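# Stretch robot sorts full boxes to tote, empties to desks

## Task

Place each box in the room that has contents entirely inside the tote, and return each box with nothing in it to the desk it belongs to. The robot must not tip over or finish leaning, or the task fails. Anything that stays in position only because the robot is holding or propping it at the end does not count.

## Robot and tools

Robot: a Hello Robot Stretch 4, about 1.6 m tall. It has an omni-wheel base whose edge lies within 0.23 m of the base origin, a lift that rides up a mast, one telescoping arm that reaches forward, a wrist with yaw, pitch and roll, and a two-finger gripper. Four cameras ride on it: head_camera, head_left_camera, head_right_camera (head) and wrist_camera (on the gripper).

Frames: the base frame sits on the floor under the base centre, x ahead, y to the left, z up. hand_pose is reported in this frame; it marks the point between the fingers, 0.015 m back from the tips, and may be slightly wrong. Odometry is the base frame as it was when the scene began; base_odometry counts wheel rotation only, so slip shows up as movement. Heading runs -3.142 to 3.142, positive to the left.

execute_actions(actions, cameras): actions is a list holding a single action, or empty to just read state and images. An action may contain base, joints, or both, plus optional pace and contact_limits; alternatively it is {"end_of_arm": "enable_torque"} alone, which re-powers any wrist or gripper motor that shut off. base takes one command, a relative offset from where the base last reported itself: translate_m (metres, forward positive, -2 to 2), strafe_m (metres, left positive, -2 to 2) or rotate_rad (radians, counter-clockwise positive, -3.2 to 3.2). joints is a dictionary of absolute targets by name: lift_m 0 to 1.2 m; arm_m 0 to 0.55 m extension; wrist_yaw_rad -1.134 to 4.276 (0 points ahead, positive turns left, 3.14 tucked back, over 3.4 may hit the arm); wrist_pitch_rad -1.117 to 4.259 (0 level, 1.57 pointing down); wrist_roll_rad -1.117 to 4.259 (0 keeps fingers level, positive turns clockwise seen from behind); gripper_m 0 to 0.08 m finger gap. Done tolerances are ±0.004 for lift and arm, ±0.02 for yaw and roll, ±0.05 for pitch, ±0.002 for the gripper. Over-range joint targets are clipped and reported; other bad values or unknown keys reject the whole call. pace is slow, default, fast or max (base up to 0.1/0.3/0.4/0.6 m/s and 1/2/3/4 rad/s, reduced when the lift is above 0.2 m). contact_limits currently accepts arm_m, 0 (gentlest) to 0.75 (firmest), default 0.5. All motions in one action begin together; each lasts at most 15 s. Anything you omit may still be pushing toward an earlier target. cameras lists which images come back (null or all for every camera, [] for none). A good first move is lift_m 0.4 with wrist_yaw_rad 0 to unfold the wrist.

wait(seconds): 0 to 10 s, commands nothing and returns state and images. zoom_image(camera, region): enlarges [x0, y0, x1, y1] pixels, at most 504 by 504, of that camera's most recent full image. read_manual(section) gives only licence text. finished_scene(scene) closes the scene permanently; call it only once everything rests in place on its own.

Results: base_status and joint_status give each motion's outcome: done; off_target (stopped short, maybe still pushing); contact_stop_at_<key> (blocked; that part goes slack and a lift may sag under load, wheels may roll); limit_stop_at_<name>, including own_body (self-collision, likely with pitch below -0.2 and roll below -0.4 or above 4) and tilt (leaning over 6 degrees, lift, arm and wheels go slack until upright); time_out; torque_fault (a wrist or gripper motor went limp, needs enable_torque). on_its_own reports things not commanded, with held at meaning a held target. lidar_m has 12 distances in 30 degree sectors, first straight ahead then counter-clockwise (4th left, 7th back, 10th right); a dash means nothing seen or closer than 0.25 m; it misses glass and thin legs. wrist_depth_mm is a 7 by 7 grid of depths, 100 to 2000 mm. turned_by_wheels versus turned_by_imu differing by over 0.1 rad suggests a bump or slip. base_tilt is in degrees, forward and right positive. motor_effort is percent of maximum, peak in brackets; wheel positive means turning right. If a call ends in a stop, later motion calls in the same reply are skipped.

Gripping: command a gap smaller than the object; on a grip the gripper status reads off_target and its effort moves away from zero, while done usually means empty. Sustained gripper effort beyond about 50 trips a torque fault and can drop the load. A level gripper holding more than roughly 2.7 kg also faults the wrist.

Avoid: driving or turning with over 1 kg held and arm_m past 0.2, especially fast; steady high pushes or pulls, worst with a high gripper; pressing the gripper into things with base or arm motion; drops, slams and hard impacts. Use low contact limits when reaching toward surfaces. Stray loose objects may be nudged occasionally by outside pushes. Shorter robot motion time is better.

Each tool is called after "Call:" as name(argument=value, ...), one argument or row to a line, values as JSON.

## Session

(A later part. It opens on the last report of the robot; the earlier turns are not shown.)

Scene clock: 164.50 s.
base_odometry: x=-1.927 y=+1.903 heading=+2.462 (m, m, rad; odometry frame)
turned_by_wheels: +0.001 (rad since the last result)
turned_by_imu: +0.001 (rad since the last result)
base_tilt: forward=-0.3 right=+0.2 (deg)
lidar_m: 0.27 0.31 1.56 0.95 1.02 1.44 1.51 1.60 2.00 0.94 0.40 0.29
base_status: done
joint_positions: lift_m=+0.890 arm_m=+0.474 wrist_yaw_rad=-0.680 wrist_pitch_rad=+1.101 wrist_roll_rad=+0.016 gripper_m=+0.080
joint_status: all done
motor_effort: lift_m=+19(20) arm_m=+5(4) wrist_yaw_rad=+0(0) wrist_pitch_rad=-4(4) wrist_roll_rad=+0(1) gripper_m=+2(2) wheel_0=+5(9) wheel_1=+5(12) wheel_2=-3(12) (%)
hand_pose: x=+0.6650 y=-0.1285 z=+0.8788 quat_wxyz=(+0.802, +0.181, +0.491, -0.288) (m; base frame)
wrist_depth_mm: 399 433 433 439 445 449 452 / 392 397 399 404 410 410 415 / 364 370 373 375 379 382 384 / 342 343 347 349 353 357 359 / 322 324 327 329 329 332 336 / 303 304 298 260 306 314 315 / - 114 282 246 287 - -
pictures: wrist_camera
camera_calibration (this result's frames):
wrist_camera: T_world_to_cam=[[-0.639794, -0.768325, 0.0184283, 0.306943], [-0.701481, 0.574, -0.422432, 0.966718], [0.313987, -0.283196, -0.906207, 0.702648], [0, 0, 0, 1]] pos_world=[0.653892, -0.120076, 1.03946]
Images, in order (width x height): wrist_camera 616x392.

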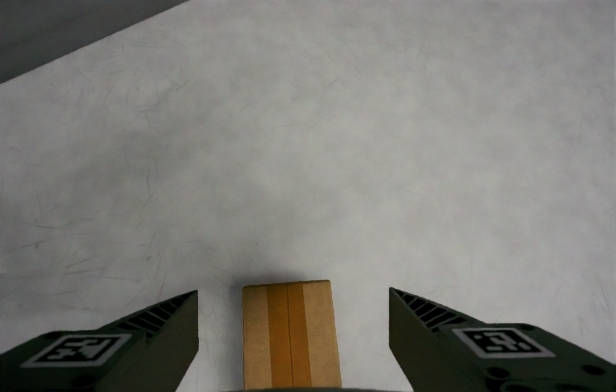

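Call:
execute_actions(
  actions=[
    {"joints":{"lift_m":0.775},"pace":"slow"},
  ],
  cameras=["wrist_camera"],
)

Call:
execute_actions(
  actions=[
    {"joints":{"gripper_m":0.04}},
  ],
  cameras=[],
)

Call:
execute_actions(
  actions=[
    {"joints":{"lift_m":0.95}},
  ],
  cameras=[],
)

Call:
execute_actions(
  actions=[
    {"joints":{"wrist_pitch_rad":0.0,"wrist_yaw_rad":0.0,"arm_m":0.2}},
  ],
  cameras=["wrist_camera"],
)

Scene clock: 167.97 s.
base_odometry: x=-1.927 y=+1.903 heading=+2.462 (m, m, rad; odometry frame)
turned_by_wheels: +0.000 (rad since the last result)
turned_by_imu: +0.000 (rad since the last result)
base_tilt: forward=-0.3 right=+0.2 (deg)
lidar_m: 0.29 0.29 1.60 0.94 1.02 1.45 1.48 1.61 2.00 0.92 0.38 0.30
base_status: not commanded
joint_positions: lift_m=+0.775 arm_m=+0.474 wrist_yaw_rad=-0.680 wrist_pitch_rad=+1.101 wrist_roll_rad=+0.016 gripper_m=+0.080
joint_status: all done
motor_effort: lift_m=+18(18) arm_m=+4(5) wrist_yaw_rad=-1(1) wrist_pitch_rad=-3(4) wrist_roll_rad=-1(0) gripper_m=+2(2) wheel_0=+5(6) wheel_1=+5(5) wheel_2=-2(2) (%)
hand_pose: x=+0.6650 y=-0.1285 z=+0.7638 quat_wxyz=(+0.802, +0.181, +0.491, -0.288) (m; base frame)
wrist_depth_mm: 270 272 276 278 281 285 285 / 250 251 254 257 259 262 264 / 232 234 236 238 240 242 244 / 217 219 220 223 224 226 228 / 204 205 158 156 211 211 213 / 192 193 146 147 155 199 200 / - 114 139 138 138 - -
pictures: wrist_camera
camera_calibration (this result's frames):
wrist_camera: T_world_to_cam=[[-0.639809, -0.768313, 0.0184282, 0.309072], [-0.70147, 0.574014, -0.422431, 0.918142], [0.313982, -0.283202, -0.906208, 0.59846], [0, 0, 0, 1]] pos_world=[0.653891, -0.120077, 0.924485]
Images, in order (width x height): wrist_camera 616x392.

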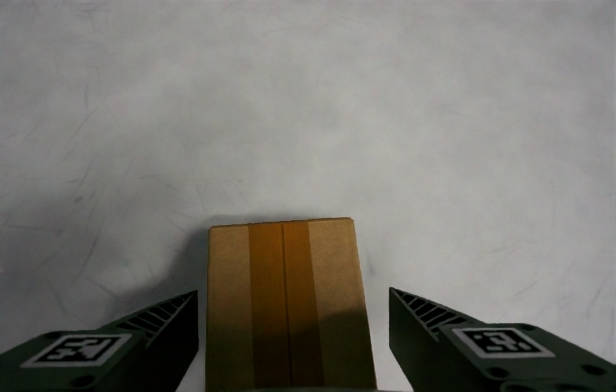

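Scene clock: 168.97 s.
base_odometry: x=-1.927 y=+1.903 heading=+2.462 (m, m, rad; odometry frame)
turned_by_wheels: +0.000 (rad since the last result)
turned_by_imu: +0.000 (rad since the last result)
base_tilt: forward=-0.3 right=+0.1 (deg)
lidar_m: 0.28 0.30 1.59 0.94 1.01 1.43 1.50 1.60 2.02 0.93 0.39 0.30
base_status: not commanded
joint_positions: lift_m=+0.775 arm_m=+0.474 wrist_yaw_rad=-0.680 wrist_pitch_rad=+1.101 wrist_roll_rad=+0.016 gripper_m=+0.060
joint_status: gripper_m off_target (ended at +0.060, target +0.040)
on_its_own: gripper_m is held at +0.054, not at your +0.040, by its contact guard: the fingers met something
motor_effort: lift_m=+18(18) arm_m=+4(4) wrist_yaw_rad=+0(2) wrist_pitch_rad=-3(2) wrist_roll_rad=+0(0) gripper_m=-39(36) wheel_0=+5(5) wheel_1=+5(5) wheel_2=-2(3) (%)
hand_pose: x=+0.6650 y=-0.1285 z=+0.7638 quat_wxyz=(+0.802, +0.181, +0.491, -0.288) (m; base frame)
wrist_depth_mm: 270 272 274 278 281 283 286 / 250 252 254 256 259 262 263 / 232 235 236 238 240 242 244 / 216 219 220 222 224 225 228 / 204 205 159 156 209 211 213 / 191 193 146 147 146 199 200 / 183 - 137 138 134 - -
pictures: none
No camera images: the call's "cameras" was empty. Leave "cameras" out to get every camera's image.

Scene clock: 170.77 s.
base_odometry: x=-1.927 y=+1.903 heading=+2.462 (m, m, rad; odometry frame)
turned_by_wheels: +0.000 (rad since the last result)
turned_by_imu: +0.000 (rad since the last result)
base_tilt: forward=-0.3 right=+0.2 (deg)
lidar_m: 0.27 0.29 1.59 0.95 1.03 1.45 1.50 1.60 2.01 0.94 0.38 0.29
base_status: not commanded
joint_positions: lift_m=+0.950 arm_m=+0.474 wrist_yaw_rad=-0.680 wrist_pitch_rad=+1.103 wrist_roll_rad=+0.016 gripper_m=+0.060
joint_status: all done
on_its_own: gripper_m is held at +0.054, not at your +0.040, by its contact guard: the fingers met something
motor_effort: lift_m=+25(26) arm_m=+4(4) wrist_yaw_rad=-1(1) wrist_pitch_rad=-9(5) wrist_roll_rad=-1(1) gripper_m=-38(39) wheel_0=+6(6) wheel_1=+5(5) wheel_2=-2(2) (%)
hand_pose: x=+0.6648 y=-0.1283 z=+0.9381 quat_wxyz=(+0.802, +0.181, +0.492, -0.288) (m; base frame)
wrist_depth_mm: 402 462 508 521 521 530 535 / 445 469 477 480 484 484 492 / 433 439 442 445 452 452 459 / 404 410 410 415 418 424 427 / 382 384 159 156 394 397 397 / 357 362 146 147 146 370 375 / 342 - 137 139 134 - 357
pictures: none
No camera images: the call's "cameras" was empty. Leave "cameras" out to get every camera's image.

Scene clock: 172.70 s.
base_odometry: x=-1.927 y=+1.903 heading=+2.462 (m, m, rad; odometry frame)
turned_by_wheels: +0.000 (rad since the last result)
turned_by_imu: +0.000 (rad since the last result)
base_tilt: forward=-0.3 right=+0.1 (deg)
lidar_m: 0.28 0.30 1.59 0.95 1.03 1.44 1.49 1.61 2.02 0.95 0.40 0.30
base_status: not commanded
joint_positions: lift_m=+0.950 arm_m=+0.201 wrist_yaw_rad=+0.000 wrist_pitch_rad=+0.006 wrist_roll_rad=+0.016 gripper_m=+0.060
joint_status: all done
on_its_own: gripper_m is held at +0.054, not at your +0.040, by its contact guard: the fingers met something
motor_effort: lift_m=+25(25) arm_m=-4(4) wrist_yaw_rad=+0(7) wrist_pitch_rad=-17(24) wrist_roll_rad=-1(1) gripper_m=-38(39) wheel_0=+5(5) wheel_1=+5(5) wheel_2=-2(3) (%)
hand_pose: x=+0.5844 y=-0.0874 z=+1.1266 quat_wxyz=(+1.000, +0.008, +0.003, +0.000) (m; base frame)
wrist_depth_mm: 640 634 634 627 627 627 621 / 634 634 634 634 627 627 627 / 640 640 640 640 640 634 634 / 647 647 647 634 634 640 634 / 647 640 159 156 640 640 640 / 647 647 146 147 146 647 640 / 654 - 137 138 134 - 647
pictures: wrist_camera
camera_calibration (this result's frames):
wrist_camera: T_world_to_cam=[[-0.0232198, -0.99972, -0.0045588, -0.072325], [-0.0395652, 0.00547539, -0.999202, 1.20458], [0.998947, -0.0230209, -0.0396812, -0.389575], [0, 0, 0, 1]] pos_world=[0.435145, -0.0878687, 1.18783]
Images, in order (width x height): wrist_camera 616x392.

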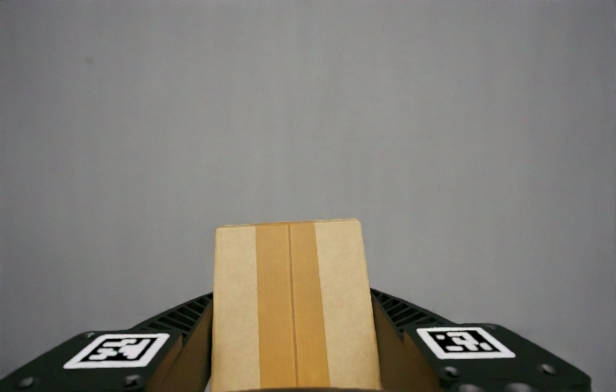

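Call:
execute_actions(
  actions=[
    {"base":{"translate_m":-0.22},"joints":{"wrist_pitch_rad":1.1,"arm_m":0.1}},
  ],
  cameras=[],
)

Call:
execute_actions(
  actions=[
    {"base":{"strafe_m":-1.547},"joints":{"wrist_yaw_rad":1.66,"arm_m":0.0}},
  ],
  cameras=[],
)

Call:
execute_actions(
  actions=[
    {"base":{"translate_m":0.08}},
  ],
  cameras=[],
)

Call:
execute_actions(
  actions=[
    {"base":{"rotate_rad":-0.3},"joints":{"lift_m":0.3}},
  ],
  cameras=[],
)

Call:
execute_actions(
  actions=[
    {"joints":{"arm_m":0.435}},
  ],
  cameras=["wrist_camera"],
)

Scene clock: 177.03 s.
base_odometry: x=-1.756 y=+1.764 heading=+2.461 (m, m, rad; odometry frame)
turned_by_wheels: -0.001 (rad since the last result)
turned_by_imu: -0.001 (rad since the last result)
base_tilt: forward=-0.4 right=+0.2 (deg)
lidar_m: 0.50 0.55 0.99 0.96 1.01 1.31 1.26 1.36 2.00 1.94 0.69 0.53
base_status: done
joint_positions: lift_m=+0.950 arm_m=+0.101 wrist_yaw_rad=+0.000 wrist_pitch_rad=+1.103 wrist_roll_rad=+0.016 gripper_m=+0.060
joint_status: all done
on_its_own: gripper_m is held at +0.054, not at your +0.040, by its contact guard: the fingers met something
motor_effort: lift_m=+25(25) arm_m=-4(5) wrist_yaw_rad=+0(3) wrist_pitch_rad=-8(15) wrist_roll_rad=-1(1) gripper_m=-38(39) wheel_0=-6(9) wheel_1=-4(11) wheel_2=+3(12) (%)
hand_pose: x=+0.3676 y=-0.0874 z=+0.9381 quat_wxyz=(+0.852, +0.007, +0.524, -0.004) (m; base frame)
wrist_depth_mm: 1205 512 517 517 521 530 539 / 1366 473 477 480 484 488 492 / 1255 439 442 445 452 452 455 / 1182 415 418 415 421 421 427 / 1138 1138 159 156 1160 1160 1160 / 1078 1060 146 147 146 1098 1098 / 1008 - 137 139 134 - 1078
pictures: none
No camera images: the call's "cameras" was empty. Leave "cameras" out to get every camera's image.

Scene clock: 183.50 s.
base_odometry: x=-0.783 y=+2.967 heading=+2.461 (m, m, rad; odometry frame)
turned_by_wheels: +0.000 (rad since the last result)
turned_by_imu: +0.002 (rad since the last result)
base_tilt: forward=-0.3 right=+0.1 (deg)
lidar_m: 0.61 0.49 0.65 2.51 1.84 1.45 1.43 0.54 0.39 0.36 0.41 0.65
base_status: done
joint_positions: lift_m=+0.950 arm_m=+0.001 wrist_yaw_rad=+1.660 wrist_pitch_rad=+1.103 wrist_roll_rad=+0.016 gripper_m=+0.060
joint_status: all done
on_its_own: gripper_m is held at +0.054, not at your +0.040, by its contact guard: the fingers met something
motor_effort: lift_m=+24(25) arm_m=-4(5) wrist_yaw_rad=+0(5) wrist_pitch_rad=-5(8) wrist_roll_rad=-1(0) gripper_m=-39(39) wheel_0=+3(13) wheel_1=-2(14) wheel_2=+0(2) (%)
hand_pose: x=+0.2502 y=+0.1034 z=+0.9382 quat_wxyz=(+0.578, -0.382, +0.359, +0.626) (m; base frame)
wrist_depth_mm: 1537 1537 1537 1576 1576 539 539 / 1397 1430 1430 1430 1464 504 496 / 1281 1308 1336 1308 1336 469 455 / 1205 1229 1205 1229 1255 436 427 / 1138 1138 159 156 1160 1138 402 / 1078 1060 146 147 146 1078 1060 / 1025 - 137 139 134 - 1060
pictures: none
No camera images: the call's "cameras" was empty. Leave "cameras" out to get every camera's image.

Scene clock: 184.90 s.
base_odometry: x=-0.845 y=+3.017 heading=+2.462 (m, m, rad; odometry frame)
turned_by_wheels: +0.001 (rad since the last result)
turned_by_imu: +0.001 (rad since the last result)
base_tilt: forward=-0.3 right=+0.1 (deg)
lidar_m: 0.55 0.42 0.53 1.78 1.93 1.51 1.45 0.54 0.41 0.38 0.41 0.55
base_status: done
joint_positions: lift_m=+0.950 arm_m=+0.001 wrist_yaw_rad=+1.660 wrist_pitch_rad=+1.103 wrist_roll_rad=+0.016 gripper_m=+0.060
joint_status: not commanded
on_its_own: gripper_m is held at +0.054, not at your +0.040, by its contact guard: the fingers met something
motor_effort: lift_m=+24(24) arm_m=-4(4) wrist_yaw_rad=-1(1) wrist_pitch_rad=-6(8) wrist_roll_rad=+0(0) gripper_m=-38(39) wheel_0=+3(10) wheel_1=+6(10) wheel_2=-1(12) (%)
hand_pose: x=+0.2502 y=+0.1034 z=+0.9382 quat_wxyz=(+0.578, -0.382, +0.359, +0.626) (m; base frame)
wrist_depth_mm: 1499 1537 1537 1576 1537 530 535 / 1397 1430 1430 1397 1430 488 496 / 1308 1336 1336 1281 1281 452 455 / 1205 1229 1229 1229 1205 421 424 / 1138 1138 159 156 1098 399 397 / 1060 1078 146 147 146 1060 1060 / 1008 - 137 139 134 - 1060
pictures: none
No camera images: the call's "cameras" was empty. Leave "cameras" out to get every camera's image.

Scene clock: 188.33 s.
base_odometry: x=-0.845 y=+3.017 heading=+2.163 (m, m, rad; odometry frame)
turned_by_wheels: -0.299 (rad since the last result)
turned_by_imu: -0.296 (rad since the last result)
base_tilt: forward=-0.3 right=+0.1 (deg)
lidar_m: 0.55 0.45 0.41 0.72 2.51 1.64 1.52 0.81 0.46 0.37 0.38 0.51
base_status: done
joint_positions: lift_m=+0.300 arm_m=+0.001 wrist_yaw_rad=+1.660 wrist_pitch_rad=+1.103 wrist_roll_rad=+0.016 gripper_m=+0.060
joint_status: all done
on_its_own: gripper_m is held at +0.054, not at your +0.040, by its contact guard: the fingers met something
motor_effort: lift_m=+20(22) arm_m=-4(4) wrist_yaw_rad=+0(0) wrist_pitch_rad=-7(7) wrist_roll_rad=-1(0) gripper_m=-39(39) wheel_0=+4(9) wheel_1=+6(10) wheel_2=+5(10) (%)
hand_pose: x=+0.2502 y=+0.1033 z=+0.2885 quat_wxyz=(+0.578, -0.382, +0.359, +0.626) (m; base frame)
wrist_depth_mm: 603 615 615 621 627 634 535 / 564 564 569 564 530 549 554 / 525 525 530 535 535 544 544 / 484 488 496 500 500 500 504 / 239 298 159 156 466 469 477 / 224 234 146 147 146 442 445 / 214 - 137 138 134 - 415
pictures: none
No camera images: the call's "cameras" was empty. Leave "cameras" out to get every camera's image.

Scene clock: 190.70 s.
base_odometry: x=-0.845 y=+3.017 heading=+2.163 (m, m, rad; odometry frame)
turned_by_wheels: +0.000 (rad since the last result)
turned_by_imu: +0.000 (rad since the last result)
base_tilt: forward=-0.2 right=+0.2 (deg)
lidar_m: 0.52 0.44 0.42 0.72 2.52 1.65 1.52 0.80 0.46 0.37 0.38 0.51
base_status: not commanded
joint_positions: lift_m=+0.300 arm_m=+0.434 wrist_yaw_rad=+1.660 wrist_pitch_rad=+1.103 wrist_roll_rad=+0.016 gripper_m=+0.060
joint_status: all done
on_its_own: gripper_m is held at +0.054, not at your +0.040, by its contact guard: the fingers met something
motor_effort: lift_m=+20(20) arm_m=+5(5) wrist_yaw_rad=+1(0) wrist_pitch_rad=-8(7) wrist_roll_rad=+0(0) gripper_m=-39(39) wheel_0=+4(4) wheel_1=+6(6) wheel_2=+5(5) (%)
hand_pose: x=+0.6836 y=+0.1033 z=+0.2885 quat_wxyz=(+0.578, -0.382, +0.359, +0.626) (m; base frame)
wrist_depth_mm: 603 615 559 559 580 597 549 / 535 544 554 569 574 580 559 / 521 525 525 530 535 530 535 / 484 488 492 492 496 496 500 / 455 362 159 156 373 462 469 / 430 332 146 147 146 342 439 / 410 - 137 139 134 - 424
pictures: wrist_camera
camera_calibration (this result's frames):
wrist_camera: T_world_to_cam=[[0.997061, 0.0743614, 0.0184511, -0.698228], [0.0752057, -0.9039, -0.42108, 0.218749], [-0.0146341, 0.42123, -0.906836, 0.379571], [0, 0, 0, 1]] pos_world=[0.685279, 0.0897619, 0.449203]
Images, in order (width x height): wrist_camera 616x392.

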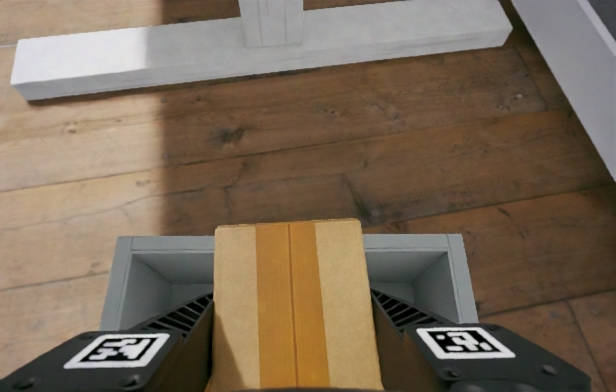

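Call:
execute_actions(
  actions=[
    {"joints":{"lift_m":0.14}},
  ],
  cameras=["wrist_camera"],
)

Scene clock: 193.47 s.
base_odometry: x=-0.845 y=+3.017 heading=+2.163 (m, m, rad; odometry frame)
turned_by_wheels: +0.000 (rad since the last result)
turned_by_imu: +0.000 (rad since the last result)
base_tilt: forward=-0.3 right=+0.2 (deg)
lidar_m: 0.53 0.44 0.41 0.72 2.53 1.66 1.53 0.81 0.46 0.39 0.36 0.51
base_status: not commanded
joint_positions: lift_m=+0.140 arm_m=+0.434 wrist_yaw_rad=+1.660 wrist_pitch_rad=+1.103 wrist_roll_rad=+0.016 gripper_m=+0.060
joint_status: all done
on_its_own: gripper_m is held at +0.054, not at your +0.040, by its contact guard: the fingers met something
motor_effort: lift_m=+20(20) arm_m=+5(5) wrist_yaw_rad=+0(0) wrist_pitch_rad=-9(7) wrist_roll_rad=-1(1) gripper_m=-39(39) wheel_0=+4(4) wheel_1=+6(6) wheel_2=+5(4) (%)
hand_pose: x=+0.6836 y=+0.1033 z=+0.1285 quat_wxyz=(+0.578, -0.382, +0.359, +0.626) (m; base frame)
wrist_depth_mm: 387 389 392 394 397 402 402 / 357 359 359 364 368 368 370 / 194 195 196 197 198 199 200 / 206 230 232 234 236 237 198 / 216 285 160 156 289 273 198 / 216 226 146 147 146 240 198 / 196 - 137 138 134 - -
pictures: wrist_camera
camera_calibration (this result's frames):
wrist_camera: T_world_to_cam=[[0.997058, 0.0743942, 0.0184511, -0.695278], [0.0752355, -0.903898, -0.42108, 0.151361], [-0.014648, 0.42123, -0.906836, 0.234492], [0, 0, 0, 1]] pos_world=[0.685279, 0.0897646, 0.28921]
Images, in order (width x height): wrist_camera 616x392.

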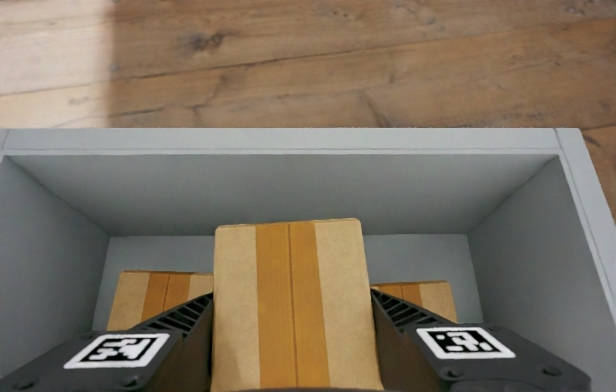

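Call:
execute_actions(
  actions=[
    {"joints":{"lift_m":0.09},"pace":"slow"},
  ],
  cameras=["wrist_camera"],
)

Call:
execute_actions(
  actions=[
    {"joints":{"lift_m":0.072},"pace":"slow"},
  ],
  cameras=["wrist_camera"],
)

Scene clock: 196.13 s.
base_odometry: x=-0.845 y=+3.017 heading=+2.163 (m, m, rad; odometry frame)
turned_by_wheels: +0.000 (rad since the last result)
turned_by_imu: +0.000 (rad since the last result)
base_tilt: forward=-0.3 right=+0.2 (deg)
lidar_m: 0.54 0.44 0.40 0.72 2.51 1.65 1.52 0.81 0.44 0.37 0.38 0.50
base_status: not commanded
joint_positions: lift_m=+0.090 arm_m=+0.434 wrist_yaw_rad=+1.660 wrist_pitch_rad=+1.103 wrist_roll_rad=+0.016 gripper_m=+0.060
joint_status: all done
on_its_own: gripper_m is held at +0.054, not at your +0.040, by its contact guard: the fingers met something
motor_effort: lift_m=+20(21) arm_m=+5(5) wrist_yaw_rad=+0(0) wrist_pitch_rad=-8(9) wrist_roll_rad=+0(1) gripper_m=-38(39) wheel_0=+4(4) wheel_1=+6(6) wheel_2=+4(6) (%)
hand_pose: x=+0.6836 y=+0.1033 z=+0.0785 quat_wxyz=(+0.578, -0.382, +0.359, +0.626) (m; base frame)
wrist_depth_mm: 319 319 324 325 327 327 332 / 147 148 149 150 151 152 153 / 176 177 178 180 181 181 182 / 206 230 232 234 236 237 198 / 205 186 159 156 240 240 198 / 196 175 146 147 146 180 198 / 192 - 137 138 134 - -
pictures: wrist_camera
camera_calibration (this result's frames):
wrist_camera: T_world_to_cam=[[0.997058, 0.0743936, 0.018451, -0.694357], [0.0752349, -0.903898, -0.42108, 0.130314], [-0.0146478, 0.42123, -0.906836, 0.189165], [0, 0, 0, 1]] pos_world=[0.685281, 0.0897645, 0.239226]
Images, in order (width x height): wrist_camera 616x392.

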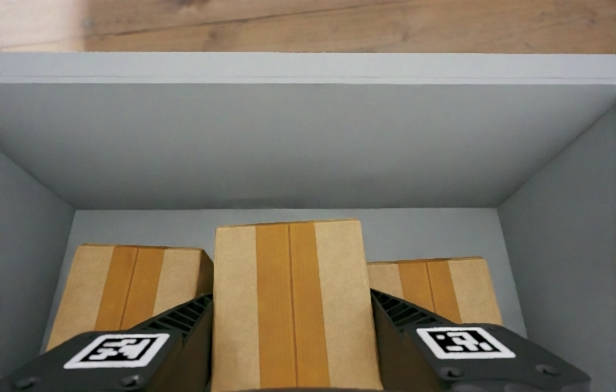

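Scene clock: 197.03 s.
base_odometry: x=-0.845 y=+3.017 heading=+2.163 (m, m, rad; odometry frame)
turned_by_wheels: +0.000 (rad since the last result)
turned_by_imu: +0.000 (rad since the last result)
base_tilt: forward=-0.3 right=+0.1 (deg)
lidar_m: 0.55 0.46 0.42 0.73 2.52 1.64 1.51 0.80 0.45 0.39 0.39 0.51
base_status: not commanded
joint_positions: lift_m=+0.072 arm_m=+0.434 wrist_yaw_rad=+1.660 wrist_pitch_rad=+1.102 wrist_roll_rad=+0.016 gripper_m=+0.060
joint_status: all done
on_its_own: gripper_m is held at +0.054, not at your +0.040, by its contact guard: the fingers met something
motor_effort: lift_m=+20(18) arm_m=+5(5) wrist_yaw_rad=+0(2) wrist_pitch_rad=-7(8) wrist_roll_rad=+0(1) gripper_m=-39(38) wheel_0=+4(4) wheel_1=+7(6) wheel_2=+4(4) (%)
hand_pose: x=+0.6836 y=+0.1035 z=+0.0606 quat_wxyz=(+0.578, -0.382, +0.358, +0.626) (m; base frame)
wrist_depth_mm: 130 131 132 132 133 134 135 / 143 144 145 145 146 147 147 / 176 177 178 179 180 181 182 / 206 227 229 229 231 232 198 / 188 167 158 156 174 170 198 / 158 157 146 147 146 160 194 / 151 - 137 138 134 - -
pictures: wrist_camera
camera_calibration (this result's frames):
wrist_camera: T_world_to_cam=[[0.997026, 0.0748261, 0.0184437, -0.694009], [0.0756163, -0.903649, -0.421546, 0.12263], [-0.0148761, 0.421687, -0.906619, 0.172948], [0, 0, 0, 1]] pos_world=[0.685245, 0.0898149, 0.221292]
Images, in order (width x height): wrist_camera 616x392.

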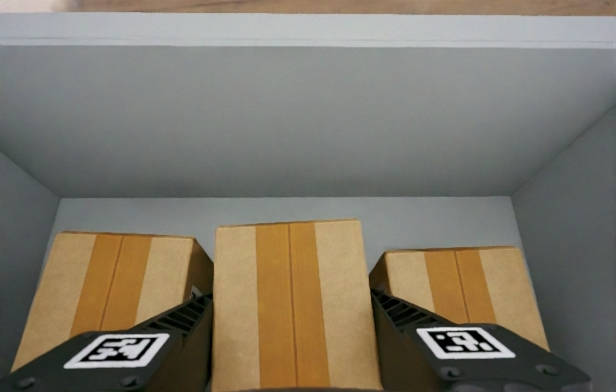

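Call:
execute_actions(
  actions=[
    {"joints":{"lift_m":0.068},"pace":"slow"},
  ],
  cameras=[],
)

Call:
execute_actions(
  actions=[
    {"joints":{"gripper_m":0.067},"pace":"slow"},
  ],
  cameras=["wrist_camera"],
)

Call:
execute_actions(
  actions=[
    {"joints":{"lift_m":0.3}},
  ],
  cameras=["wrist_camera","head_camera"],
)

Scene clock: 198.90 s.
base_odometry: x=-0.845 y=+3.017 heading=+2.163 (m, m, rad; odometry frame)
turned_by_wheels: +0.000 (rad since the last result)
turned_by_imu: +0.000 (rad since the last result)
base_tilt: forward=-0.3 right=+0.1 (deg)
lidar_m: 0.53 0.44 0.39 0.72 2.52 1.64 1.51 0.81 0.45 0.38 0.38 0.51
base_status: not commanded
joint_positions: lift_m=+0.068 arm_m=+0.434 wrist_yaw_rad=+1.660 wrist_pitch_rad=+1.102 wrist_roll_rad=+0.016 gripper_m=+0.060
joint_status: all done
on_its_own: gripper_m is held at +0.054, not at your +0.040, by its contact guard: the fingers met something
motor_effort: lift_m=+20(17) arm_m=+4(5) wrist_yaw_rad=-1(2) wrist_pitch_rad=-7(6) wrist_roll_rad=+0(1) gripper_m=-39(39) wheel_0=+4(4) wheel_1=+6(6) wheel_2=+4(5) (%)
hand_pose: x=+0.6836 y=+0.1035 z=+0.0566 quat_wxyz=(+0.578, -0.382, +0.358, +0.626) (m; base frame)
wrist_depth_mm: 126 127 128 129 130 131 132 / 143 144 145 145 146 147 147 / 176 177 178 179 180 181 182 / 206 223 224 225 226 227 198 / 170 163 159 156 182 167 193 / 154 153 146 147 146 156 185 / 146 - 137 139 134 - -
pictures: none
No camera images: the call's "cameras" was empty. Leave "cameras" out to get every camera's image.

Scene clock: 199.70 s.
base_odometry: x=-0.845 y=+3.017 heading=+2.163 (m, m, rad; odometry frame)
turned_by_wheels: +0.000 (rad since the last result)
turned_by_imu: +0.000 (rad since the last result)
base_tilt: forward=-0.3 right=+0.1 (deg)
lidar_m: 0.55 0.44 0.41 0.73 2.51 1.64 1.54 0.81 0.45 0.39 0.39 0.51
base_status: not commanded
joint_positions: lift_m=+0.068 arm_m=+0.434 wrist_yaw_rad=+1.660 wrist_pitch_rad=+1.102 wrist_roll_rad=+0.016 gripper_m=+0.067
joint_status: all done
motor_effort: lift_m=+19(19) arm_m=+5(4) wrist_yaw_rad=-2(1) wrist_pitch_rad=-5(6) wrist_roll_rad=+0(1) gripper_m=+3(40) wheel_0=+4(5) wheel_1=+6(6) wheel_2=+5(5) (%)
hand_pose: x=+0.6836 y=+0.1036 z=+0.0567 quat_wxyz=(+0.578, -0.382, +0.358, +0.626) (m; base frame)
wrist_depth_mm: 128 129 130 130 131 131 134 / 143 144 144 145 146 146 147 / 175 176 177 178 180 181 182 / 207 224 225 227 228 229 198 / 189 164 176 166 213 168 193 / 156 154 155 156 155 158 184 / 148 101 145 147 137 - -
pictures: wrist_camera
camera_calibration (this result's frames):
wrist_camera: T_world_to_cam=[[0.997029, 0.0747889, 0.0184333, -0.693941], [0.0755686, -0.903382, -0.422126, 0.12112], [-0.0149181, 0.422265, -0.90635, 0.16929], [0, 0, 0, 1]] pos_world=[0.685252, 0.0898315, 0.217356]
Images, in order (width x height): wrist_camera 616x392.

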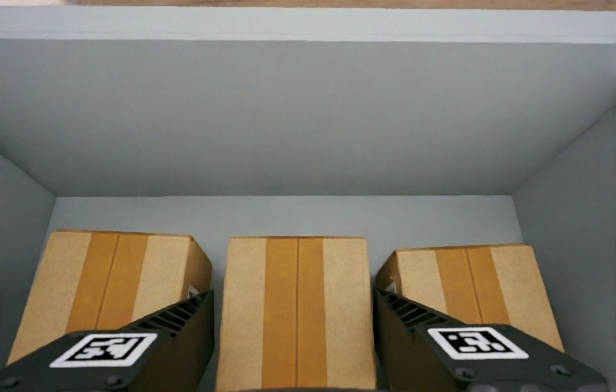

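Scene clock: 201.73 s.
base_odometry: x=-0.845 y=+3.017 heading=+2.163 (m, m, rad; odometry frame)
turned_by_wheels: +0.000 (rad since the last result)
turned_by_imu: +0.000 (rad since the last result)
base_tilt: forward=-0.3 right=+0.2 (deg)
lidar_m: 0.54 0.46 0.40 0.71 2.52 1.64 1.54 0.79 0.44 0.38 0.38 0.51
base_status: not commanded
joint_positions: lift_m=+0.300 arm_m=+0.434 wrist_yaw_rad=+1.660 wrist_pitch_rad=+1.102 wrist_roll_rad=+0.016 gripper_m=+0.067
joint_status: all done
motor_effort: lift_m=+23(25) arm_m=+5(5) wrist_yaw_rad=-1(1) wrist_pitch_rad=-3(3) wrist_roll_rad=+0(0) gripper_m=+2(3) wheel_0=+4(4) wheel_1=+6(6) wheel_2=+5(4) (%)
hand_pose: x=+0.6836 y=+0.1036 z=+0.2883 quat_wxyz=(+0.578, -0.382, +0.358, +0.626) (m; base frame)
wrist_depth_mm: 609 609 564 554 580 597 549 / 535 549 559 569 585 585 564 / 521 525 530 535 535 539 535 / 488 488 492 496 496 504 508 / 459 362 357 366 370 466 473 / 430 322 421 433 373 433 445 / 410 101 355 364 138 - 424
pictures: head_camera, wrist_camera
camera_calibration (this result's frames):
wrist_camera: T_world_to_cam=[[0.997033, 0.0747312, 0.0184332, -0.698215], [0.0755163, -0.903386, -0.422126, 0.218939], [-0.0148937, 0.422266, -0.90635, 0.379236], [0, 0, 0, 1]] pos_world=[0.685259, 0.0898269, 0.44901]
Images, in order (width x height): head_camera 420x560, wrist_camera 616x392.

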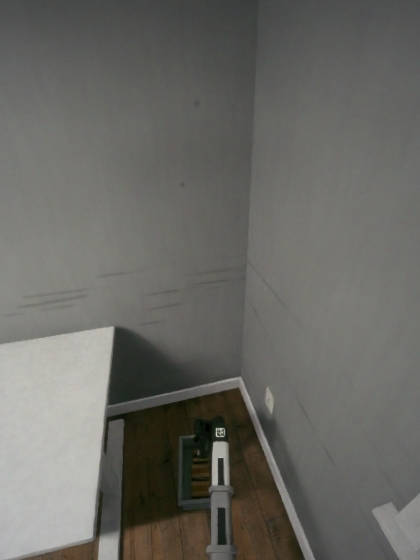

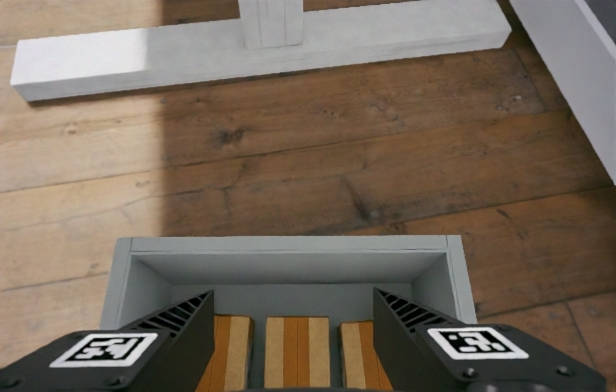

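All in. Look around for other boxes.

Call:
execute_actions(
  actions=[
    {"joints":{"arm_m":0.0}},
  ],
  cameras=[],
)

Call:
execute_actions(
  actions=[
    {"base":{"rotate_rad":2.4}},
  ],
  cameras=["head_camera","head_left_camera","head_right_camera"],
)

Scene clock: 204.87 s.
base_odometry: x=-0.845 y=+3.017 heading=+2.163 (m, m, rad; odometry frame)
turned_by_wheels: +0.000 (rad since the last result)
turned_by_imu: +0.000 (rad since the last result)
base_tilt: forward=-0.3 right=+0.1 (deg)
lidar_m: 0.55 0.46 0.42 0.72 2.51 1.65 1.52 0.81 0.43 0.38 0.39 0.50
base_status: not commanded
joint_positions: lift_m=+0.300 arm_m=+0.001 wrist_yaw_rad=+1.660 wrist_pitch_rad=+1.102 wrist_roll_rad=+0.016 gripper_m=+0.067
joint_status: all done
motor_effort: lift_m=+24(24) arm_m=-5(4) wrist_yaw_rad=+0(1) wrist_pitch_rad=-6(4) wrist_roll_rad=+0(0) gripper_m=+3(2) wheel_0=+4(4) wheel_1=+6(6) wheel_2=+4(5) (%)
hand_pose: x=+0.2502 y=+0.1036 z=+0.2883 quat_wxyz=(+0.578, -0.382, +0.358, +0.626) (m; base frame)
wrist_depth_mm: 609 609 621 634 634 634 530 / 564 569 569 569 539 549 554 / 521 525 530 535 539 539 544 / 484 492 496 500 500 504 504 / 239 319 462 466 469 473 473 / 224 233 430 439 430 445 445 / 213 101 404 415 138 - -
pictures: none
No camera images: the call's "cameras" was empty. Leave "cameras" out to get every camera's image.

Scene clock: 207.37 s.
base_odometry: x=-0.845 y=+3.017 heading=-1.721 (m, m, rad; odometry frame)
turned_by_wheels: +2.399 (rad since the last result)
turned_by_imu: +2.379 (rad since the last result)
base_tilt: forward=-0.2 right=+0.1 (deg)
lidar_m: 1.93 1.53 1.41 0.54 0.40 0.38 0.42 0.56 0.56 0.42 0.53 2.50
base_status: done
joint_positions: lift_m=+0.300 arm_m=+0.001 wrist_yaw_rad=+1.660 wrist_pitch_rad=+1.102 wrist_roll_rad=+0.016 gripper_m=+0.067
joint_status: not commanded
motor_effort: lift_m=+23(24) arm_m=-5(5) wrist_yaw_rad=-1(0) wrist_pitch_rad=-5(5) wrist_roll_rad=-1(0) gripper_m=+3(2) wheel_0=-6(11) wheel_1=-3(12) wheel_2=-2(11) (%)
hand_pose: x=+0.2503 y=+0.1036 z=+0.2883 quat_wxyz=(+0.578, -0.381, +0.358, +0.626) (m; base frame)
wrist_depth_mm: 580 621 621 627 627 634 634 / 564 569 569 580 585 591 585 / 525 525 530 535 544 544 544 / 484 492 492 500 504 504 508 / 239 306 462 466 469 473 473 / 224 233 433 439 430 442 445 / 213 100 402 415 139 - 427
pictures: head_camera, head_left_camera, head_right_camera
Images, in order (width x height): head_camera 420x560, head_left_camera 420x672, head_right_camera 420x672.

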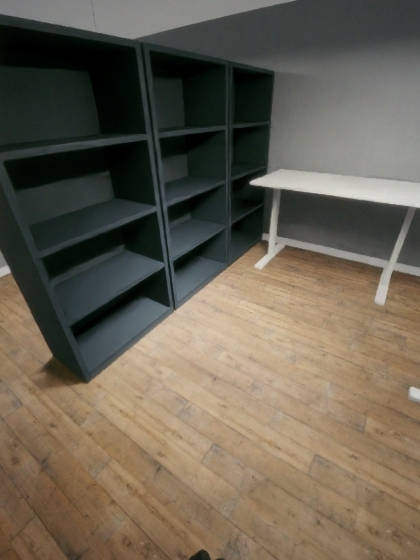

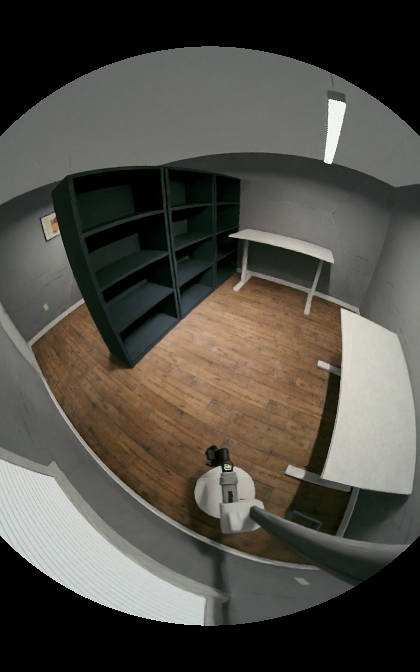

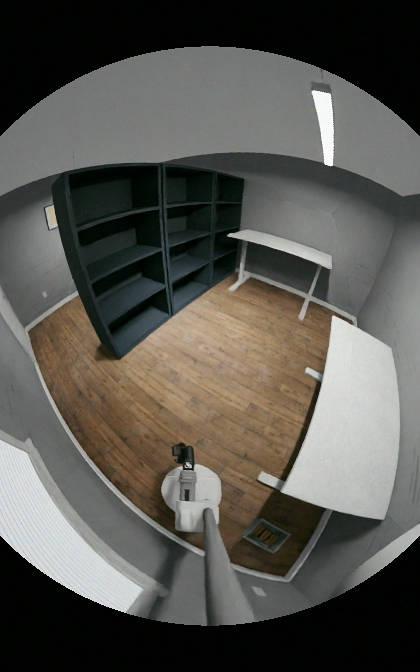

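Call:
finished_scene(
  scene=2,
)

The scene is finished: the task was done.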